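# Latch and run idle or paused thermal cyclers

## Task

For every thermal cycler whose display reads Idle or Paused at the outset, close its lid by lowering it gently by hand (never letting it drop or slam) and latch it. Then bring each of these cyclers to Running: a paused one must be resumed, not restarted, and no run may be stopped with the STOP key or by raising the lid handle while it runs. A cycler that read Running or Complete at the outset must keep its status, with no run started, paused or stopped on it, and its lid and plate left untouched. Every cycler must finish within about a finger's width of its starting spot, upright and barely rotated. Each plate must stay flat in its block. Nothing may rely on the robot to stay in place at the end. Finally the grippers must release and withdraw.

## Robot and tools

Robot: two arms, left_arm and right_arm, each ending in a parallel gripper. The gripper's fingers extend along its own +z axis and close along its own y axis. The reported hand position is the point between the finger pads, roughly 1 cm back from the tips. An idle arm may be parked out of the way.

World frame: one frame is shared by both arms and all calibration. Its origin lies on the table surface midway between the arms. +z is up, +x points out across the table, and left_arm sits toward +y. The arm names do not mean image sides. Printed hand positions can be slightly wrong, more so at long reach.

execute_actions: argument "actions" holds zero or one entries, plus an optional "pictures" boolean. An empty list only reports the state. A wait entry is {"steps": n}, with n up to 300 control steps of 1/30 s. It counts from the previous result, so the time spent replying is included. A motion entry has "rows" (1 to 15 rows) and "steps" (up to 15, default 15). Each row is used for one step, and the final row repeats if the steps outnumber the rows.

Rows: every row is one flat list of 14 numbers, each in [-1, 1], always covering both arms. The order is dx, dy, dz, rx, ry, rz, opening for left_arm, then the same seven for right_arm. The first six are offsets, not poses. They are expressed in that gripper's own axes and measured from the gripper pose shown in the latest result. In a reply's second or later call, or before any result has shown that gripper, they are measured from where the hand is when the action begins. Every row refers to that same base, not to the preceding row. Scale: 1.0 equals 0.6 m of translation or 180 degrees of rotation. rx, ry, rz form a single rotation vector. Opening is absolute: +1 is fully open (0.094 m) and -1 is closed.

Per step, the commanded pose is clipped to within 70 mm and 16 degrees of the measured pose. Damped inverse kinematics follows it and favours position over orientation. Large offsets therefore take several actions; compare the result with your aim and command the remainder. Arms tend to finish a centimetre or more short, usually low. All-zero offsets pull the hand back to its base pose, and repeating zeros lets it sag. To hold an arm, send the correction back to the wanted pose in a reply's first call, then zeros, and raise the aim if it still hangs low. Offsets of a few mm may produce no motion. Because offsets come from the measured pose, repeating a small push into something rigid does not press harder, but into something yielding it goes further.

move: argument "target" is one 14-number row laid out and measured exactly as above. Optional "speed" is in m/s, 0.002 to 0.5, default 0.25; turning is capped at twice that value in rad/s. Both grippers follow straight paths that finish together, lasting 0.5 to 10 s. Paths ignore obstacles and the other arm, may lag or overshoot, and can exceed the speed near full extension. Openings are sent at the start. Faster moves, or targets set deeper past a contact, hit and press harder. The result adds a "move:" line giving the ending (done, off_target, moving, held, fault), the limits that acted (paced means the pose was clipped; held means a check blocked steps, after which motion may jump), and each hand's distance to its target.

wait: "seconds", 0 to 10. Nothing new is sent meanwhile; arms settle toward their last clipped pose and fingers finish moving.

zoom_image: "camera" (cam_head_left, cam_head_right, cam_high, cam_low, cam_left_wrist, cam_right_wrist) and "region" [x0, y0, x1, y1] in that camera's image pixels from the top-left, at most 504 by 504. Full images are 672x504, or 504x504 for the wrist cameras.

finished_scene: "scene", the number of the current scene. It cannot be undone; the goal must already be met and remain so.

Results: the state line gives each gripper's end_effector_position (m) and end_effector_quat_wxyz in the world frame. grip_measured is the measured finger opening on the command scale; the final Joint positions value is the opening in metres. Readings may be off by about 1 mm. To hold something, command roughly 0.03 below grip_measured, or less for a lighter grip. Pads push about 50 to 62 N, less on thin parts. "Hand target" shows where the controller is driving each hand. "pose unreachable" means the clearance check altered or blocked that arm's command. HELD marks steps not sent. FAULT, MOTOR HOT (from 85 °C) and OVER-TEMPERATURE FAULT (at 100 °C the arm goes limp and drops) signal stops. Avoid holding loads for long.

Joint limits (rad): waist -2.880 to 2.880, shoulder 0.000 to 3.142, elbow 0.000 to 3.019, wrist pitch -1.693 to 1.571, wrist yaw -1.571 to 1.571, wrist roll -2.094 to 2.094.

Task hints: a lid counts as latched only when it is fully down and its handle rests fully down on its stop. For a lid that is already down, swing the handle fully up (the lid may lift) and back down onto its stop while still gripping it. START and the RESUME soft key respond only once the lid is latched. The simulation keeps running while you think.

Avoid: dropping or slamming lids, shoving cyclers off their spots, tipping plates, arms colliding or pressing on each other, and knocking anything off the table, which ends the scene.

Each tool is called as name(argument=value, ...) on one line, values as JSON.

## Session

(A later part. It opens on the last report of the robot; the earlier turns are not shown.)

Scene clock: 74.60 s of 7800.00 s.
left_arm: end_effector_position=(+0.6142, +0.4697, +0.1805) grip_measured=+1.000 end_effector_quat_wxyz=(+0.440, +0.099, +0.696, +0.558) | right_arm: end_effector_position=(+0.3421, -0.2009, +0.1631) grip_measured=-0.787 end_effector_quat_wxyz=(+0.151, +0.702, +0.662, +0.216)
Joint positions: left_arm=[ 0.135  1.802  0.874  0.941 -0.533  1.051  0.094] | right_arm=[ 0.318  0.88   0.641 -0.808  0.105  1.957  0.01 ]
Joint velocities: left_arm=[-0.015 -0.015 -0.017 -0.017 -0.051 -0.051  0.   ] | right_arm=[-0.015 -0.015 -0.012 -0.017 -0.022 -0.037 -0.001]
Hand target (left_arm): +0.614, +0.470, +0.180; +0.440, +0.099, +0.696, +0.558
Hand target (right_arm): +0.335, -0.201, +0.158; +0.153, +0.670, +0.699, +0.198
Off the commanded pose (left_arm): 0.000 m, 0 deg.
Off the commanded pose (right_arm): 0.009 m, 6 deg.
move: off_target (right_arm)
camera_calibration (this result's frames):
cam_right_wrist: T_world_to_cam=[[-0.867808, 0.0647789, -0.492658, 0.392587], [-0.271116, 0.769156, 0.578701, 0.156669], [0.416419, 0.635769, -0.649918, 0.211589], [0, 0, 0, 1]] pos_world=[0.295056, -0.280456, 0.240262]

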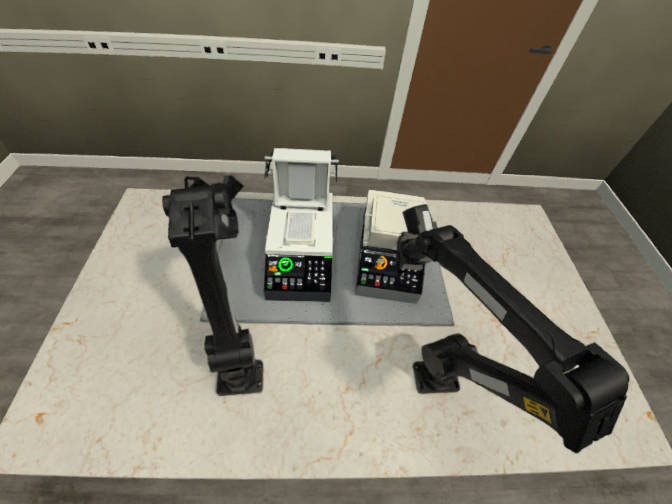

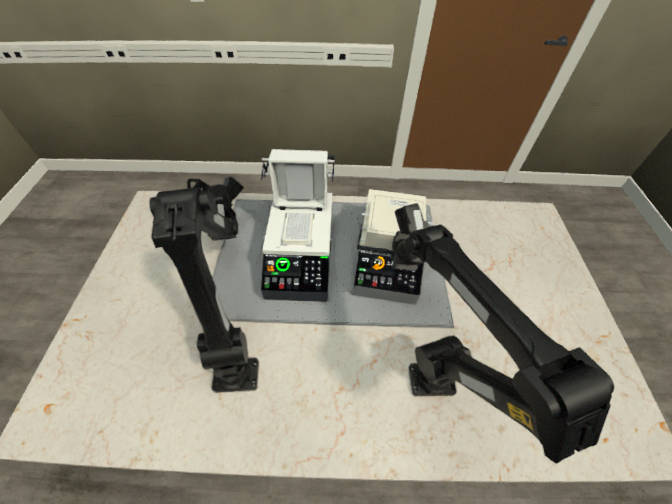

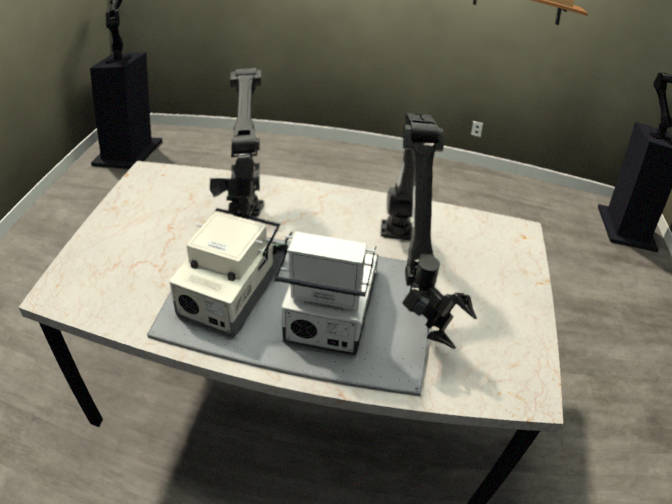

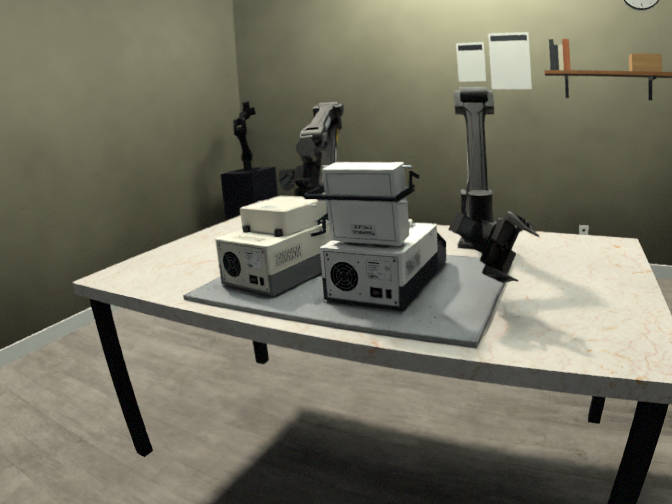

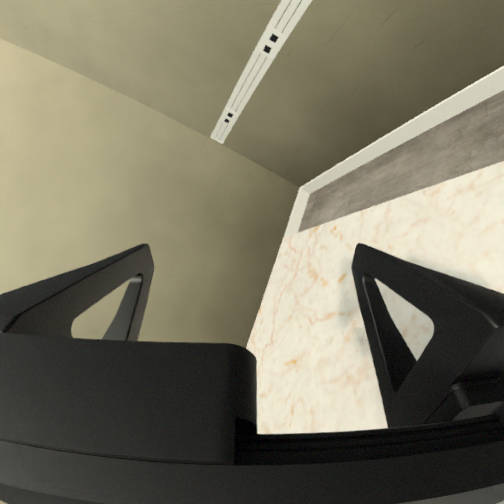

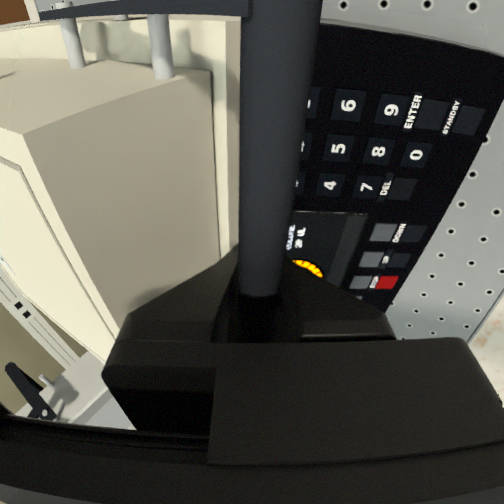

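move(target=[0,0,0,0,0,0,1,0,0.07,-0.05,0,0,0,-0.85], speed=0.04)

zoom_image(camera="cam_high", region=[150, 130, 350, 300])

Scene clock: 82.37 s of 7800.00 s.
left_arm: end_effector_position=(+0.6142, +0.4697, +0.1805) grip_measured=+1.000 end_effector_quat_wxyz=(+0.440, +0.099, +0.696, +0.558) | right_arm: end_effector_position=(+0.3431, -0.2011, +0.1704) grip_measured=-0.803 end_effector_quat_wxyz=(+0.124, +0.719, +0.655, +0.198)
Joint positions: left_arm=[ 0.135  1.802  0.874  0.941 -0.533  1.051  0.094] | right_arm=[ 0.298  0.914  0.697 -0.888  0.07   1.982  0.009]
Joint velocities: left_arm=[ 0.005 -0.024 -0.012 -0.007 -0.007 -0.007  0.   ] | right_arm=[-0.005 -0.024 -0.002  0.022 -0.051 -0.037 -0.   ]
Hand target (left_arm): +0.614, +0.470, +0.180; +0.440, +0.099, +0.696, +0.558
Hand target (right_arm): +0.361, -0.207, +0.209; +0.152, +0.703, +0.660, +0.216
Off the commanded pose (left_arm): 0.000 m, 0 deg.
Off the commanded pose (right_arm): 0.045 m, 4 deg.
After step 90, 3.23 s passed at rest.
move: off_target (right_arm)
camera_calibration (this result's frames):
cam_right_wrist: T_world_to_cam=[[-0.896712, 0.096203, -0.432033, 0.40291], [-0.212408, 0.76282, 0.610727, 0.126042], [0.388317, 0.639414, -0.663596, 0.228755], [0, 0, 0, 1]] pos_world=[0.299237, -0.281178, 0.248895]

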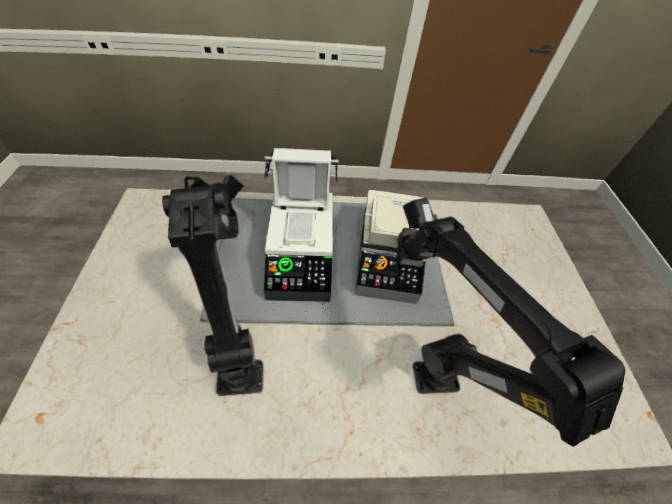

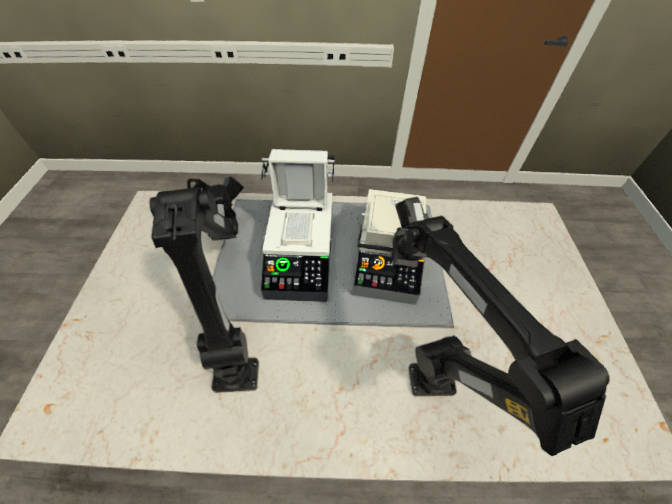

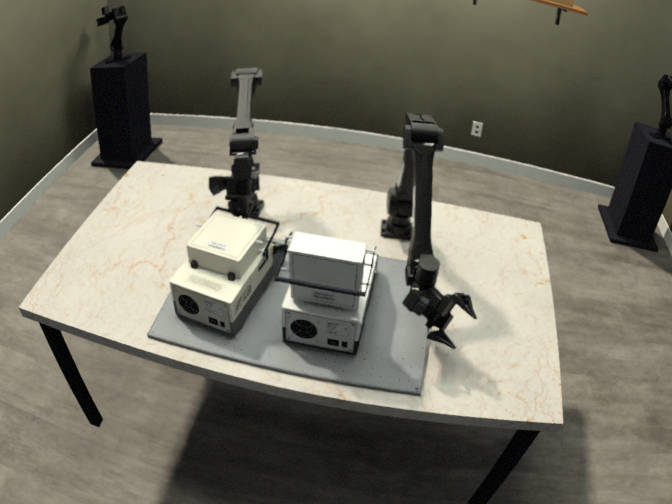

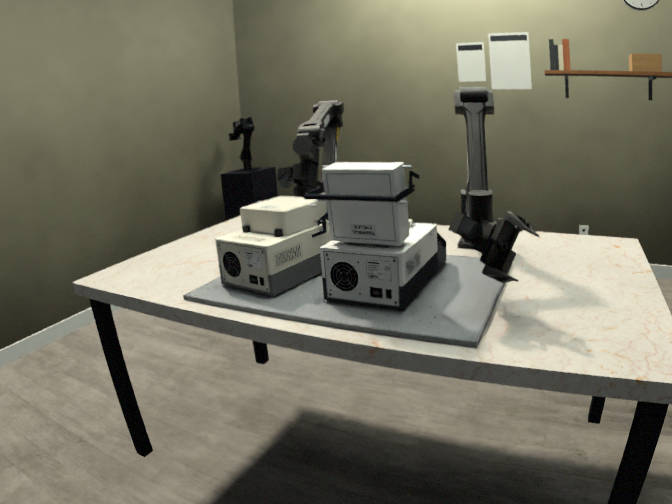

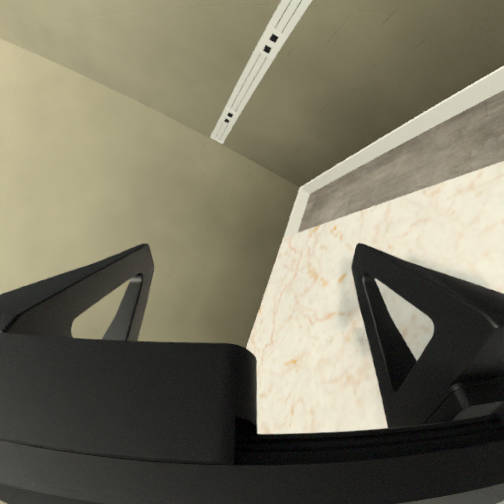

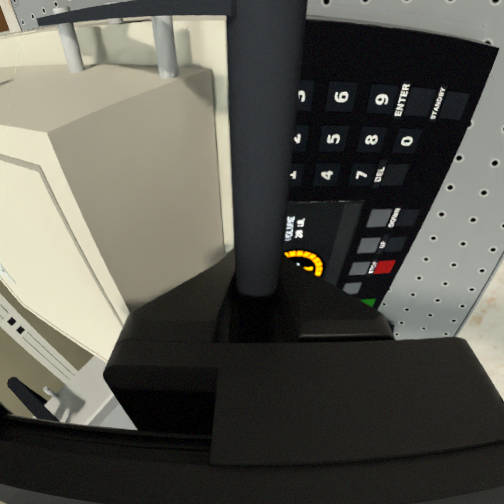

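Region (150, 130, 350, 300) of cam_high's 672x504 image, scaled by 2.520, with more detail than that image has; it fills the top 428 rows of this view, and the rest is white.

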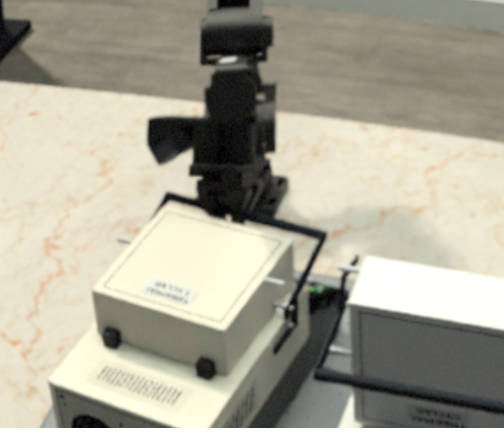

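move(target=[0,0,0,0,0,0,1,0,0.045,-0.1,0,0,0,-1], speed=0.04)

zoom_image(camera="cam_high", region=[150, 130, 350, 300])

Scene clock: 90.87 s of 7800.00 s.
left_arm: end_effector_position=(+0.6142, +0.4697, +0.1805) grip_measured=+1.000 end_effector_quat_wxyz=(+0.440, +0.099, +0.696, +0.558) | right_arm: end_effector_position=(+0.3467, -0.2022, +0.1852) grip_measured=-0.805 end_effector_quat_wxyz=(+0.112, +0.726, +0.652, +0.185)
Joint positions: left_arm=[ 0.135  1.802  0.874  0.941 -0.533  1.051  0.094] | right_arm=[ 0.285  0.937  0.759 -0.961  0.058  1.988  0.009]
Joint velocities: left_arm=[ 0.005 -0.015 -0.017 -0.012  0.022 -0.022  0.   ] | right_arm=[-0.005 -0.005 -0.007  0.012 -0.007  0.022  0.   ]
Hand target (left_arm): +0.614, +0.470, +0.180; +0.440, +0.099, +0.696, +0.558
Hand target (right_arm): +0.341, -0.209, +0.232; +0.125, +0.719, +0.654, +0.199
Off the commanded pose (left_arm): 0.000 m, 0 deg.
Off the commanded pose (right_arm): 0.051 m, 2 deg.
After step 90, 3.63 s passed at rest.
move: off_target (right_arm)
camera_calibration (this result's frames):
cam_right_wrist: T_world_to_cam=[[-0.910295, 0.108956, -0.399363, 0.413941], [-0.180382, 0.76393, 0.619575, 0.106122], [0.372592, 0.636034, -0.675748, 0.244865], [0, 0, 0, 1]] pos_world=[0.304716, -0.281913, 0.265029]

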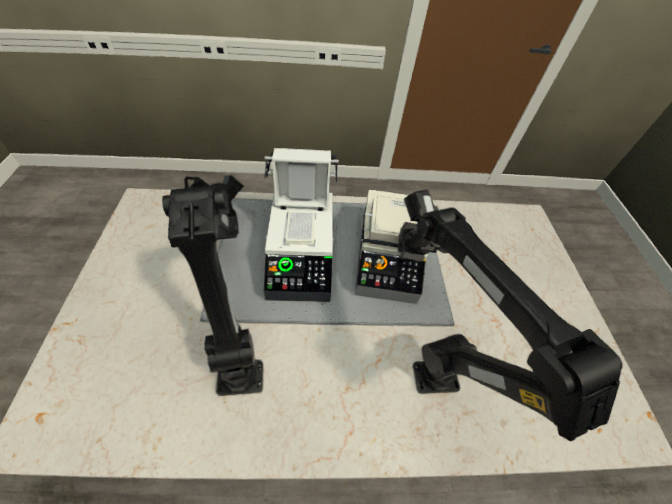

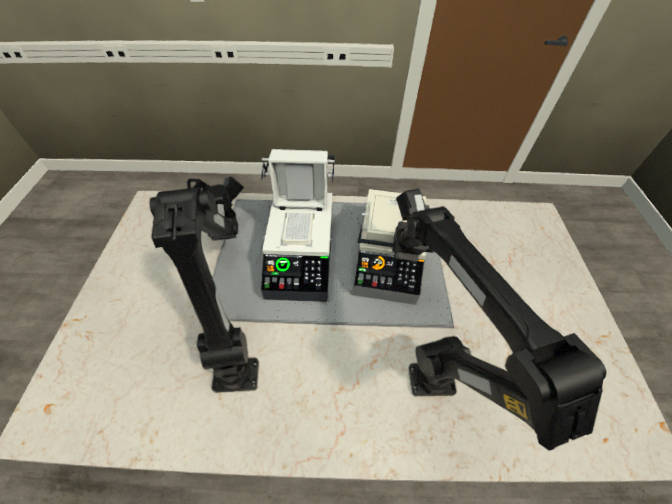

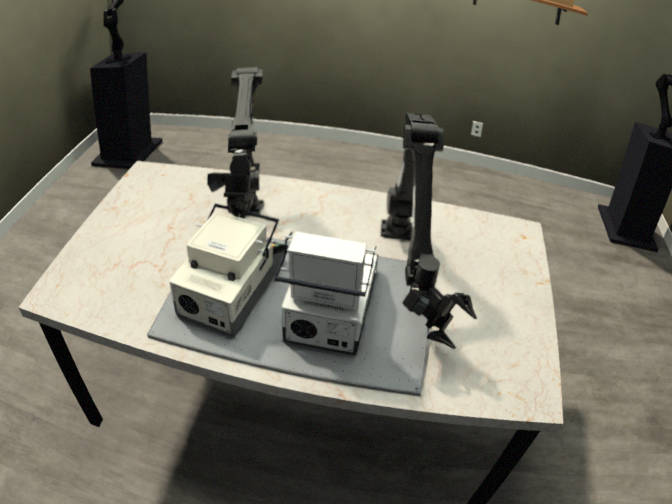

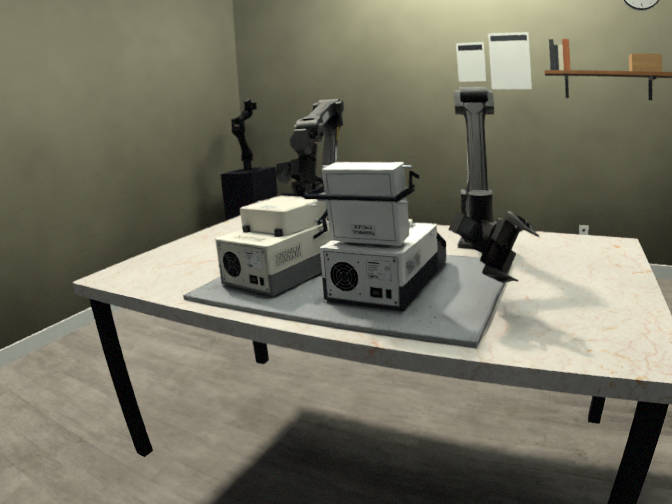

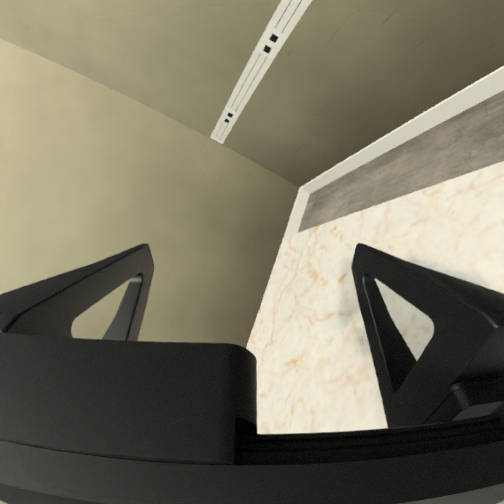

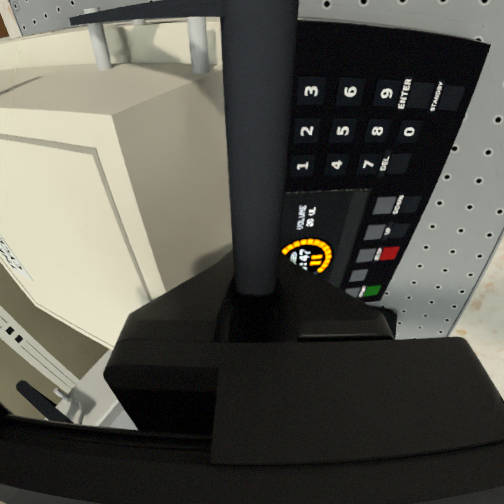

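Region (150, 130, 350, 300) of cam_high's 672x504 image, scaled by 2.520, with more detail than that image has; it fills the top 428 rows of this view, and the rest is white.

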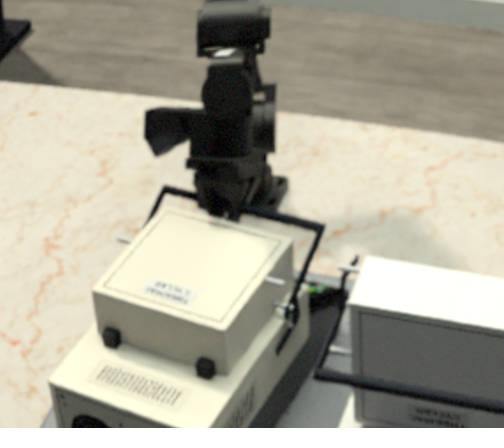

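move(target=[0,0,0,0,0,0,1,0,0.11,-0.13,0.06,0,0,-1], speed=0.03)

zoom_image(camera="cam_high", region=[150, 130, 350, 300])

Scene clock: 100.53 s of 7800.00 s.
left_arm: end_effector_position=(+0.6142, +0.4697, +0.1805) grip_measured=+1.000 end_effector_quat_wxyz=(+0.440, +0.099, +0.696, +0.558) | right_arm: end_effector_position=(+0.3596, -0.2049, +0.2141) grip_measured=-0.807 end_effector_quat_wxyz=(+0.009, +0.748, +0.659, +0.079)
Joint positions: left_arm=[ 0.135  1.802  0.874  0.941 -0.533  1.051  0.094] | right_arm=[ 0.208  1.144  1.023 -1.3   -0.057  1.946  0.009]
Joint velocities: left_arm=[-0.005 -0.005 -0.007 -0.007 -0.007 -0.051  0.   ] | right_arm=[ 0.005 -0.005 -0.002 -0.017  0.051 -0.007  0.   ]
Hand target (left_arm): +0.614, +0.470, +0.180; +0.440, +0.099, +0.696, +0.558
Hand target (right_arm): +0.370, -0.216, +0.278; +0.047, +0.734, +0.667, +0.121
Off the commanded pose (left_arm): 0.000 m, 0 deg.
Off the commanded pose (right_arm): 0.071 m, 7 deg.
After step 90, 3.03 s passed at rest.
move: off_target (right_arm)
camera_calibration (this result's frames):
cam_right_wrist: T_world_to_cam=[[-0.986911, 0.116571, -0.111434, 0.404957], [0.0149488, 0.754152, 0.656529, 0.0124032], [0.16057, 0.64627, -0.746024, 0.35471], [0, 0, 0, 1]] pos_world=[0.342515, -0.285799, 0.301605]

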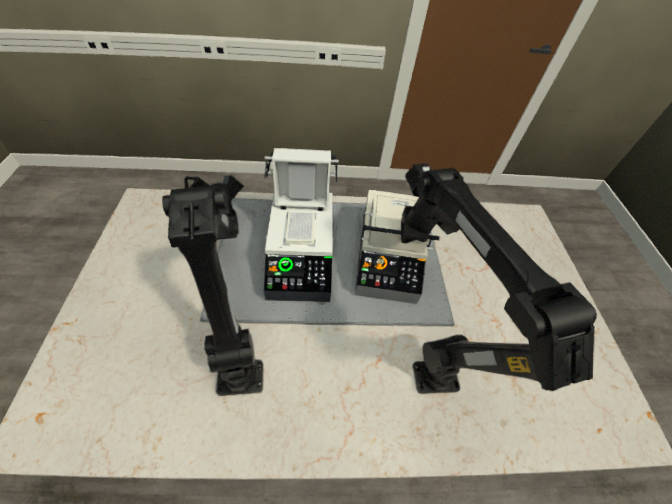

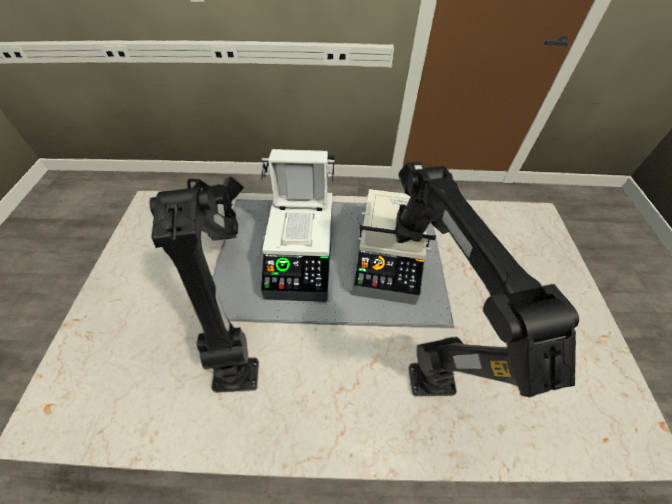

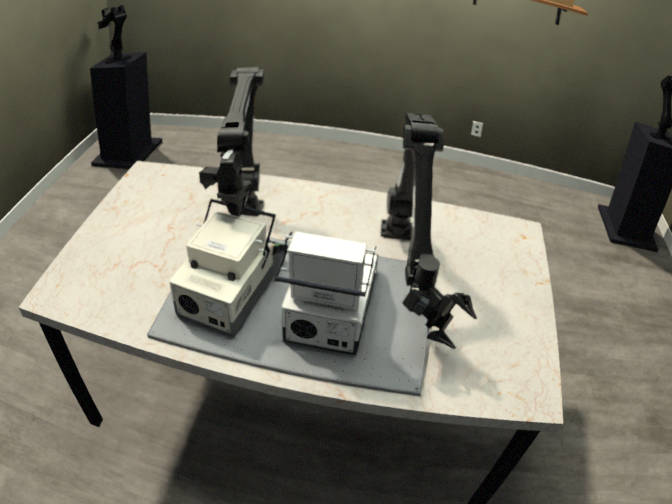

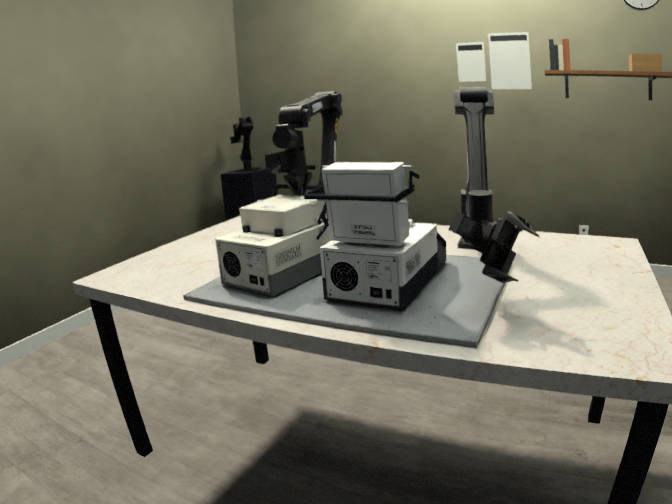

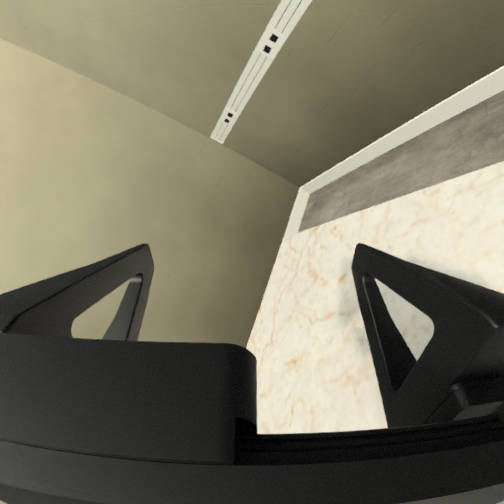

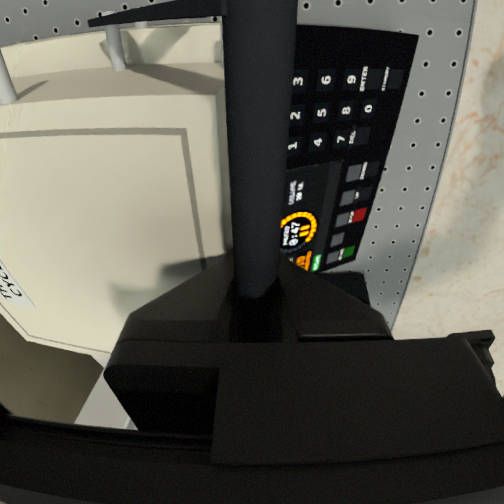

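Region (150, 130, 350, 300) of cam_high's 672x504 image, scaled by 2.520, with more detail than that image has; it fills the top 428 rows of this view, and the rest is white.

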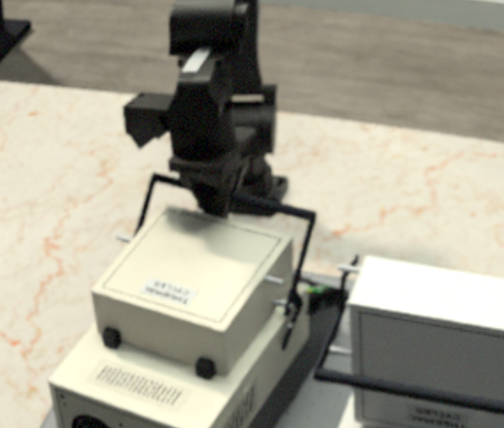

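move(target=[0,0,0,0,0,0,1,0,0.14,-0.1,0.08,0,0,-0.86], speed=0.03)

zoom_image(camera="cam_high", region=[150, 130, 350, 300])

Scene clock: 109.70 s of 7800.00 s.
left_arm: end_effector_position=(+0.6142, +0.4697, +0.1805) grip_measured=+1.000 end_effector_quat_wxyz=(+0.440, +0.099, +0.696, +0.558) | right_arm: end_effector_position=(+0.3641, -0.2062, +0.2301) grip_measured=-0.812 end_effector_quat_wxyz=(-0.135, +0.748, +0.646, -0.066)
Joint positions: left_arm=[ 0.135  1.802  0.874  0.941 -0.533  1.051  0.094] | right_arm=[ 0.148  1.409  1.279 -1.695 -0.165  1.882  0.009]
Joint velocities: left_arm=[-0.005 -0.015 -0.002 -0.007 -0.007  0.051  0.   ] | right_arm=[-0.015 -0.005  0.002 -0.007 -0.037 -0.022  0.   ]
Hand target (left_arm): +0.614, +0.470, +0.180; +0.440, +0.099, +0.696, +0.558
Hand target (right_arm): +0.416, -0.221, +0.275; -0.080, +0.744, +0.663, -0.007
Off the commanded pose (left_arm): 0.000 m, 0 deg.
Off the commanded pose (right_arm): 0.090 m, 9 deg; position clipped at the last step of the last action.
After step 90, 1.73 s passed at rest.
move: off_target (right_arm); limits=paced
camera_calibration (this result's frames):
cam_right_wrist: T_world_to_cam=[[-0.949149, 0.114204, 0.293384, 0.303923], [0.278687, 0.738297, 0.614208, -0.0866957], [-0.146459, 0.664737, -0.732581, 0.479246], [0, 0, 0, 1]] pos_world=[0.382819, -0.289275, 0.31517]

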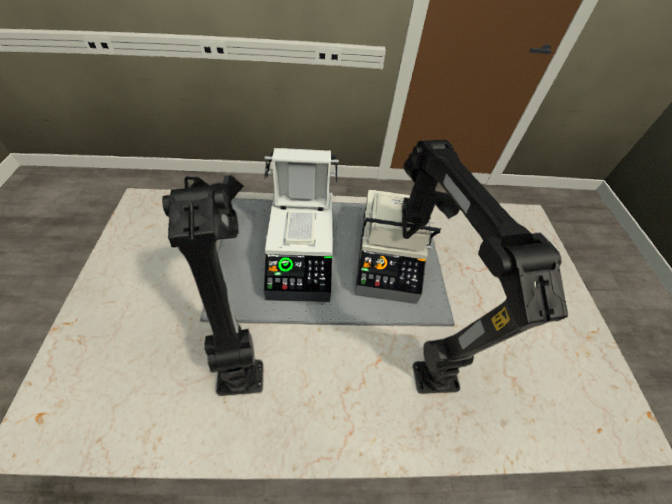

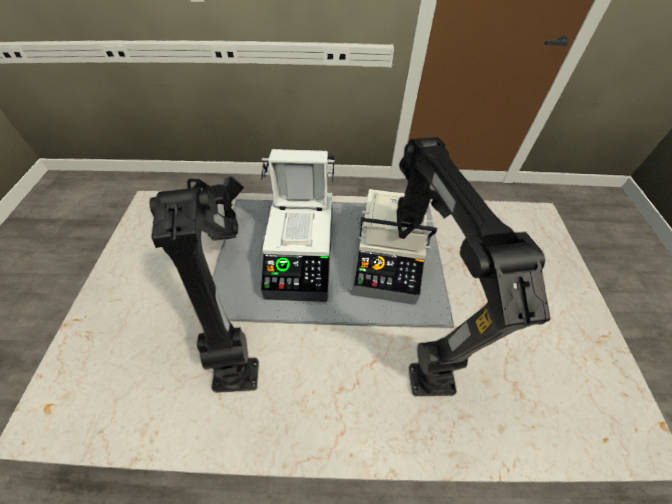

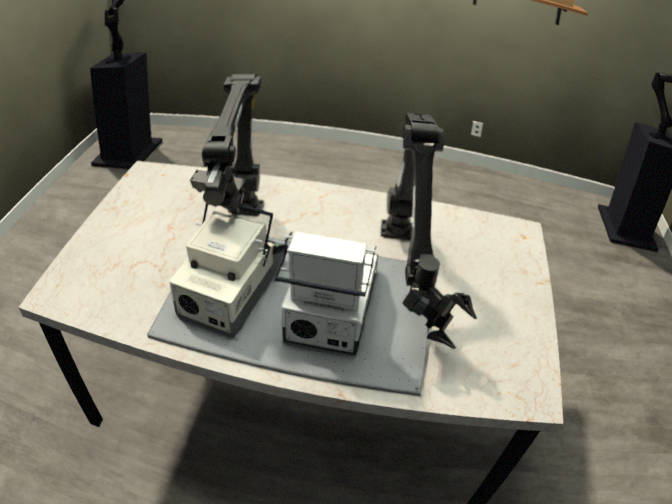

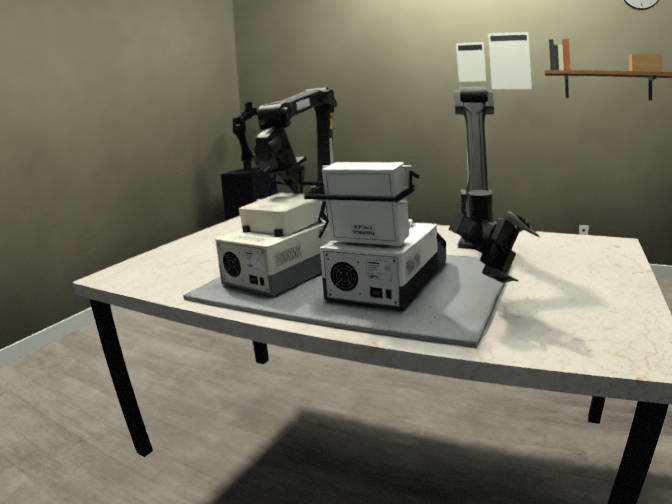

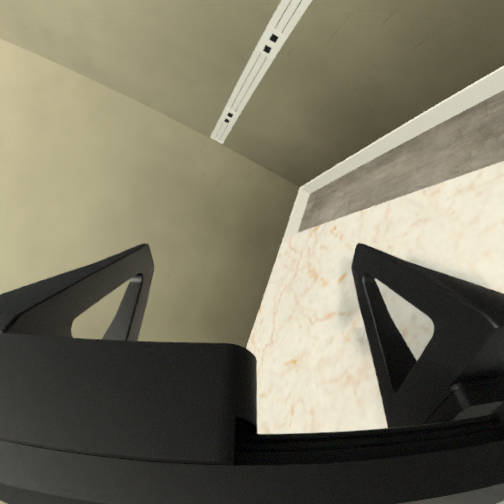

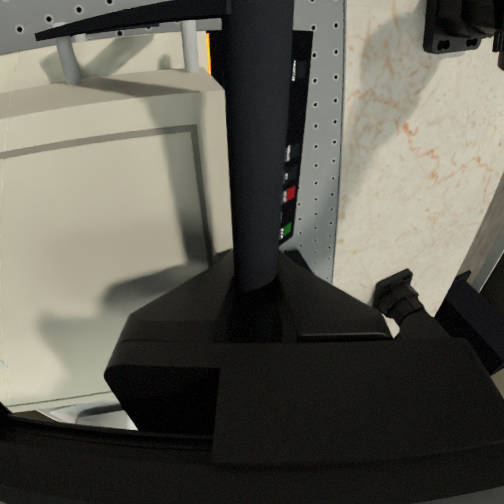

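Region (150, 130, 350, 300) of cam_high's 672x504 image, scaled by 2.520, with more detail than that image has; it fills the top 428 rows of this view, and the rest is white.

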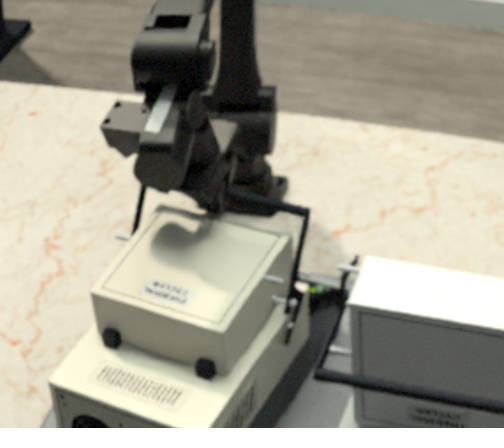

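move(target=[0,0,0,0,0,0,1,0,-0.005,0.08,-0.15,0,0,-1], speed=0.02)

zoom_image(camera="cam_high", region=[150, 130, 350, 300])

Scene clock: 130.57 s of 7800.00 s.
left_arm: end_effector_position=(+0.6142, +0.4697, +0.1805) grip_measured=+1.000 end_effector_quat_wxyz=(+0.440, +0.099, +0.696, +0.558) | right_arm: end_effector_position=(+0.3542, -0.2038, +0.2052) grip_measured=-0.811 end_effector_quat_wxyz=(+0.017, +0.752, +0.655, +0.074)
Joint positions: left_arm=[ 0.135  1.802  0.874  0.941 -0.533  1.051  0.094] | right_arm=[ 0.227  1.135  0.992 -1.281 -0.034  1.975  0.009]
Joint velocities: left_arm=[-0.015  0.005  0.007 -0.007  0.022 -0.066  0.   ] | right_arm=[-0.015  0.005  0.017  0.017  0.051 -0.037 -0.001]
Hand target (left_arm): +0.614, +0.470, +0.180; +0.440, +0.099, +0.696, +0.558
Hand target (right_arm): +0.351, -0.201, +0.193; +0.016, +0.762, +0.644, +0.065
Off the commanded pose (left_arm): 0.000 m, 0 deg.
Off the commanded pose (right_arm): 0.021 m, 4 deg.
After step 90, 7.67 s passed at rest.
move: off_target (right_arm; path cut at 10 s)
camera_calibration (this result's frames):
cam_right_wrist: T_world_to_cam=[[-0.985131, 0.126524, -0.116227, 0.400854], [0.022691, 0.766397, 0.641967, 0.0202726], [0.170301, 0.629784, -0.757872, 0.343826], [0, 0, 0, 1]] pos_world=[0.33588, -0.282791, 0.294152]

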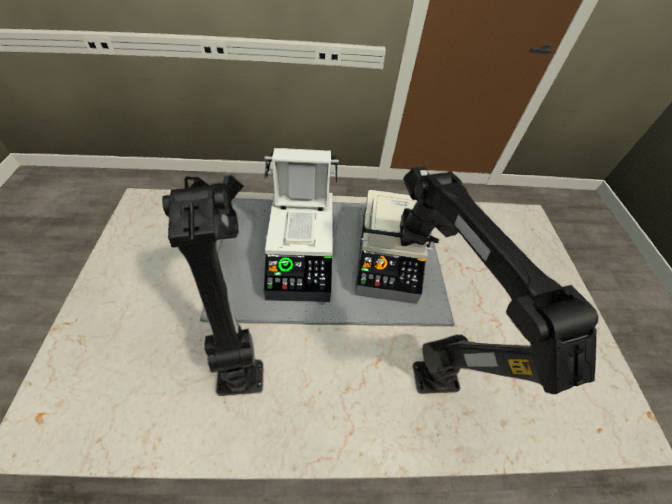

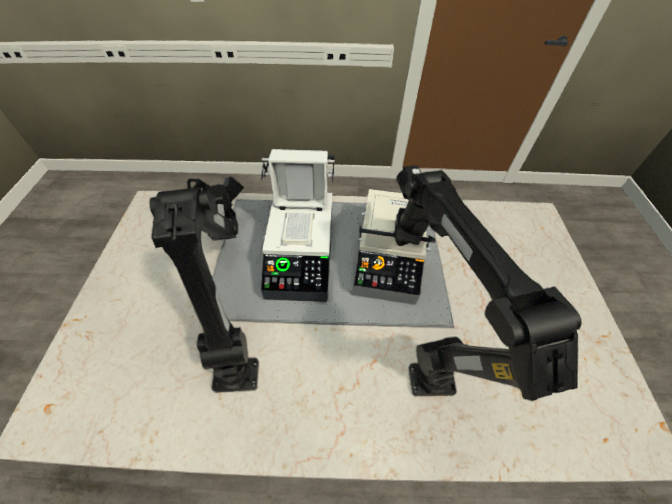

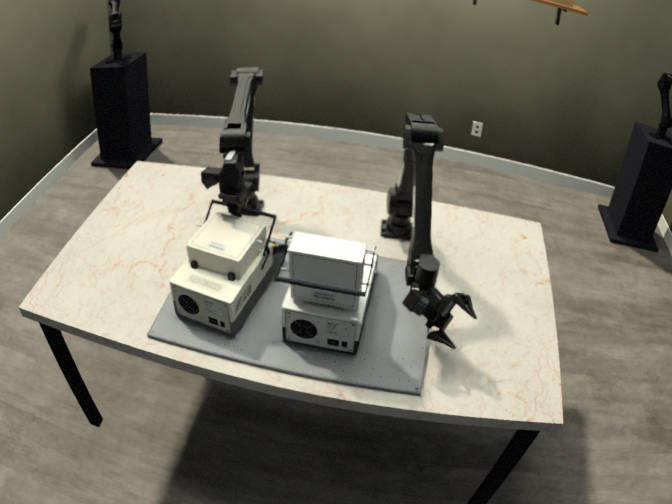

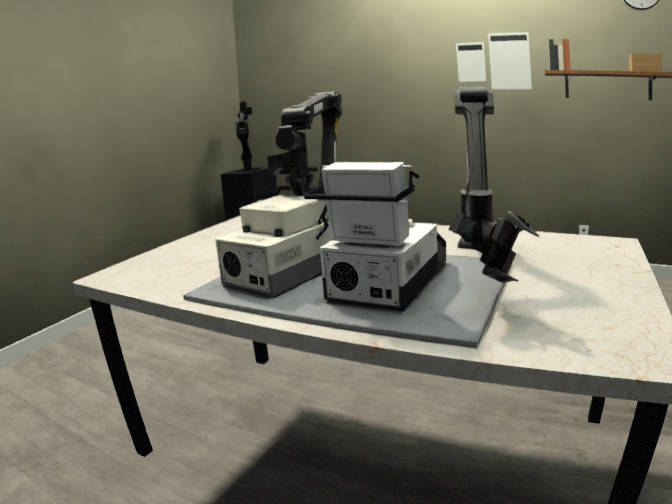

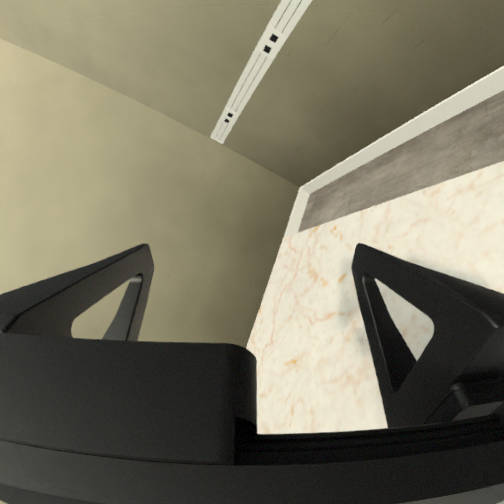

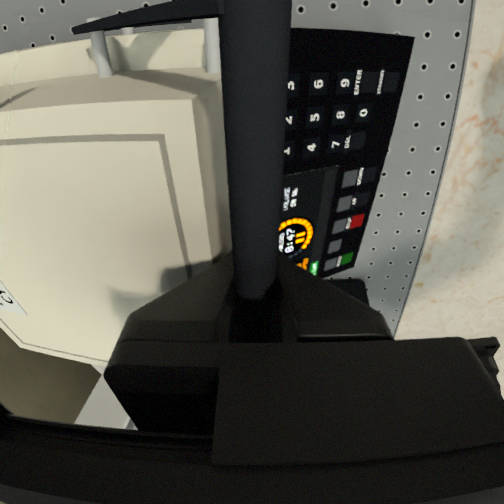

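Region (150, 130, 350, 300) of cam_high's 672x504 image, scaled by 2.520, with more detail than that image has; it fills the top 428 rows of this view, and the rest is white.

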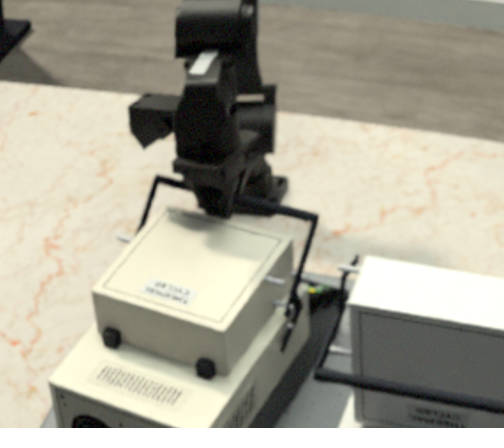

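move(target=[0,0,0,0,0,0,1,0,-0.045,0.13,-0.22,0,0,-1], speed=0.04)

zoom_image(camera="cam_high", region=[150, 130, 350, 300])

Scene clock: 144.40 s of 7800.00 s.
left_arm: end_effector_position=(+0.6142, +0.4697, +0.1805) grip_measured=+1.000 end_effector_quat_wxyz=(+0.440, +0.099, +0.696, +0.558) | right_arm: end_effector_position=(+0.3510, -0.2030, +0.1686) grip_measured=-0.813 end_effector_quat_wxyz=(+0.304, +0.676, +0.595, +0.312)
Joint positions: left_arm=[ 0.135  1.802  0.874  0.941 -0.533  1.051  0.094] | right_arm=[ 0.461  0.759  0.454 -0.443  0.422  2.01   0.009]
Joint velocities: left_arm=[-0.005 -0.005 -0.012 -0.017  0.007 -0.066  0.   ] | right_arm=[ 0.005  0.005 -0.007 -0.007 -0.022 -0.022  0.   ]
Hand target (left_arm): +0.614, +0.470, +0.180; +0.440, +0.099, +0.696, +0.558
Hand target (right_arm): +0.335, -0.196, +0.128; +0.270, +0.698, +0.594, +0.295
Off the commanded pose (left_arm): 0.000 m, 0 deg.
Off the commanded pose (right_arm): 0.046 m, 5 deg.
joint sent to its limit (right arm) — the command would take joint 6 (wrist roll) past its upper limit, so that joint was sent only as far as its limit.
After step 90, 1.97 s passed at rest.
move: off_target (right_arm)
camera_calibration (this result's frames):
cam_right_wrist: T_world_to_cam=[[-0.621018, 0.094038, -0.778135, 0.370548], [-0.376343, 0.835073, 0.401272, 0.237776], [0.687534, 0.542043, -0.483204, 0.070448], [0, 0, 0, 1]] pos_world=[0.271167, -0.271592, 0.226964]

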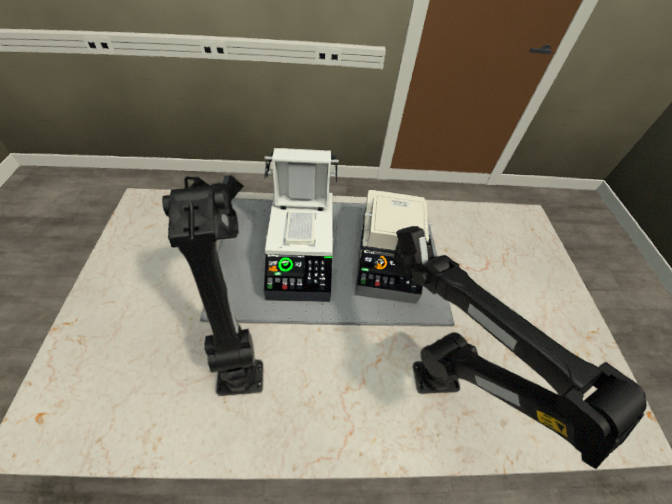

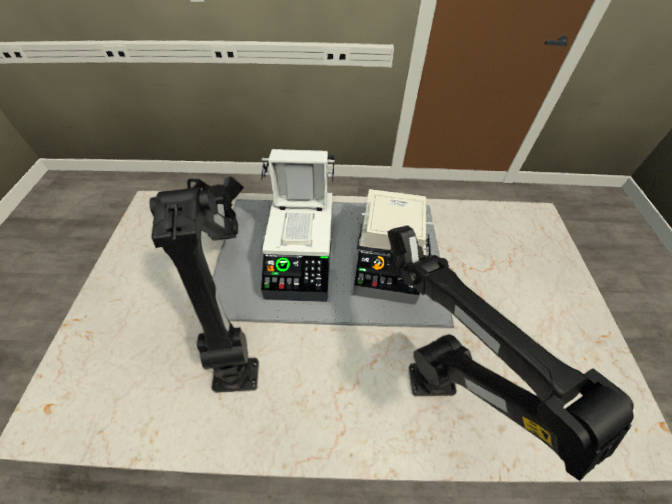

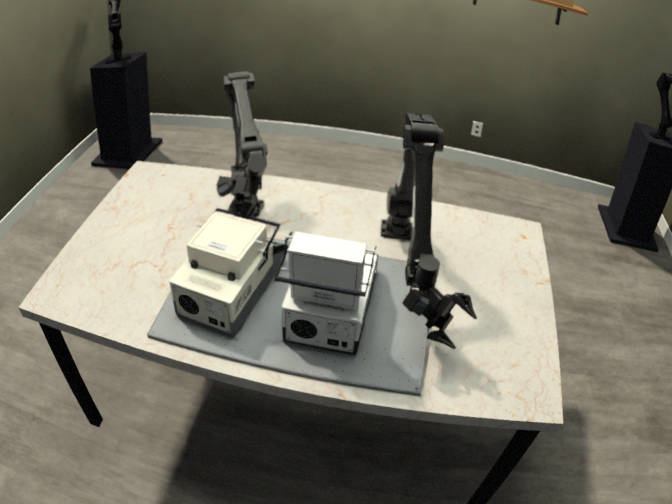

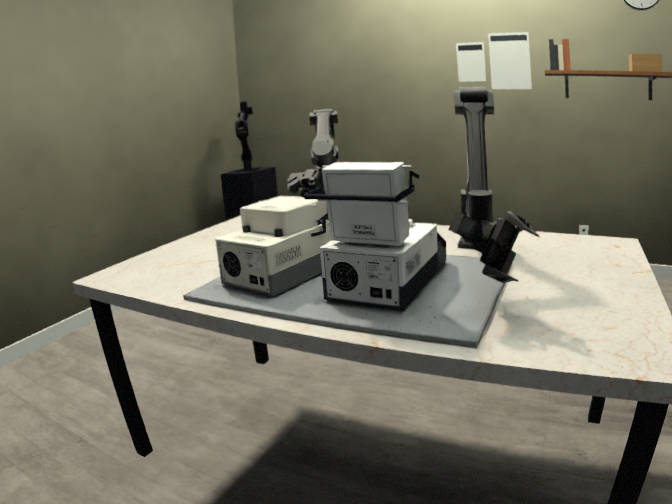

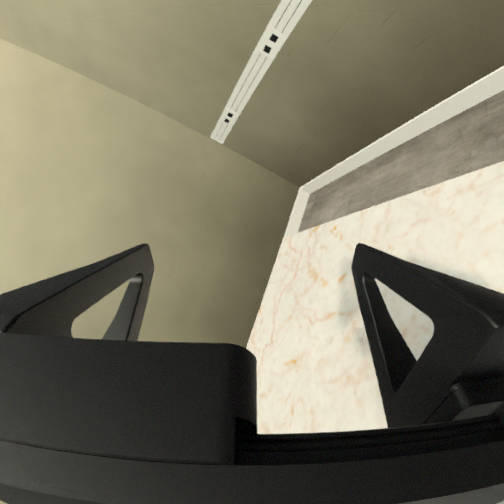

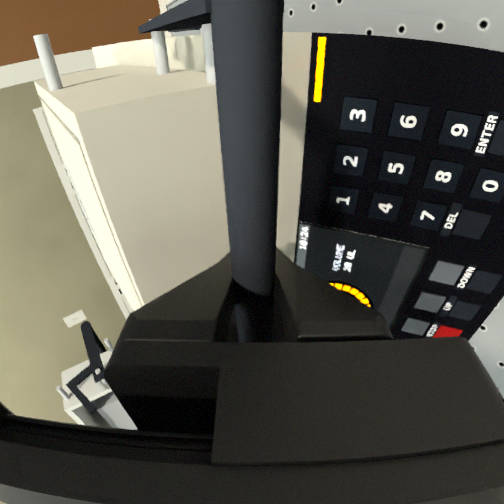

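Region (150, 130, 350, 300) of cam_high's 672x504 image, scaled by 2.520, with more detail than that image has; it fills the top 428 rows of this view, and the rest is white.

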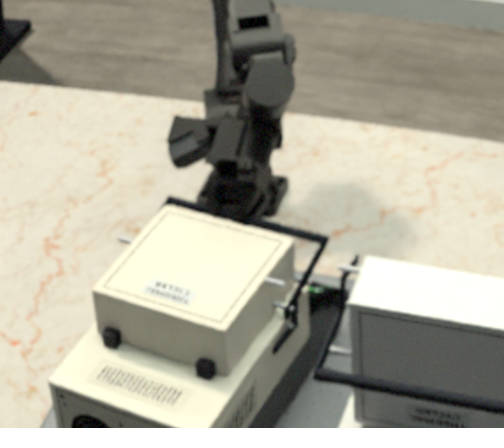

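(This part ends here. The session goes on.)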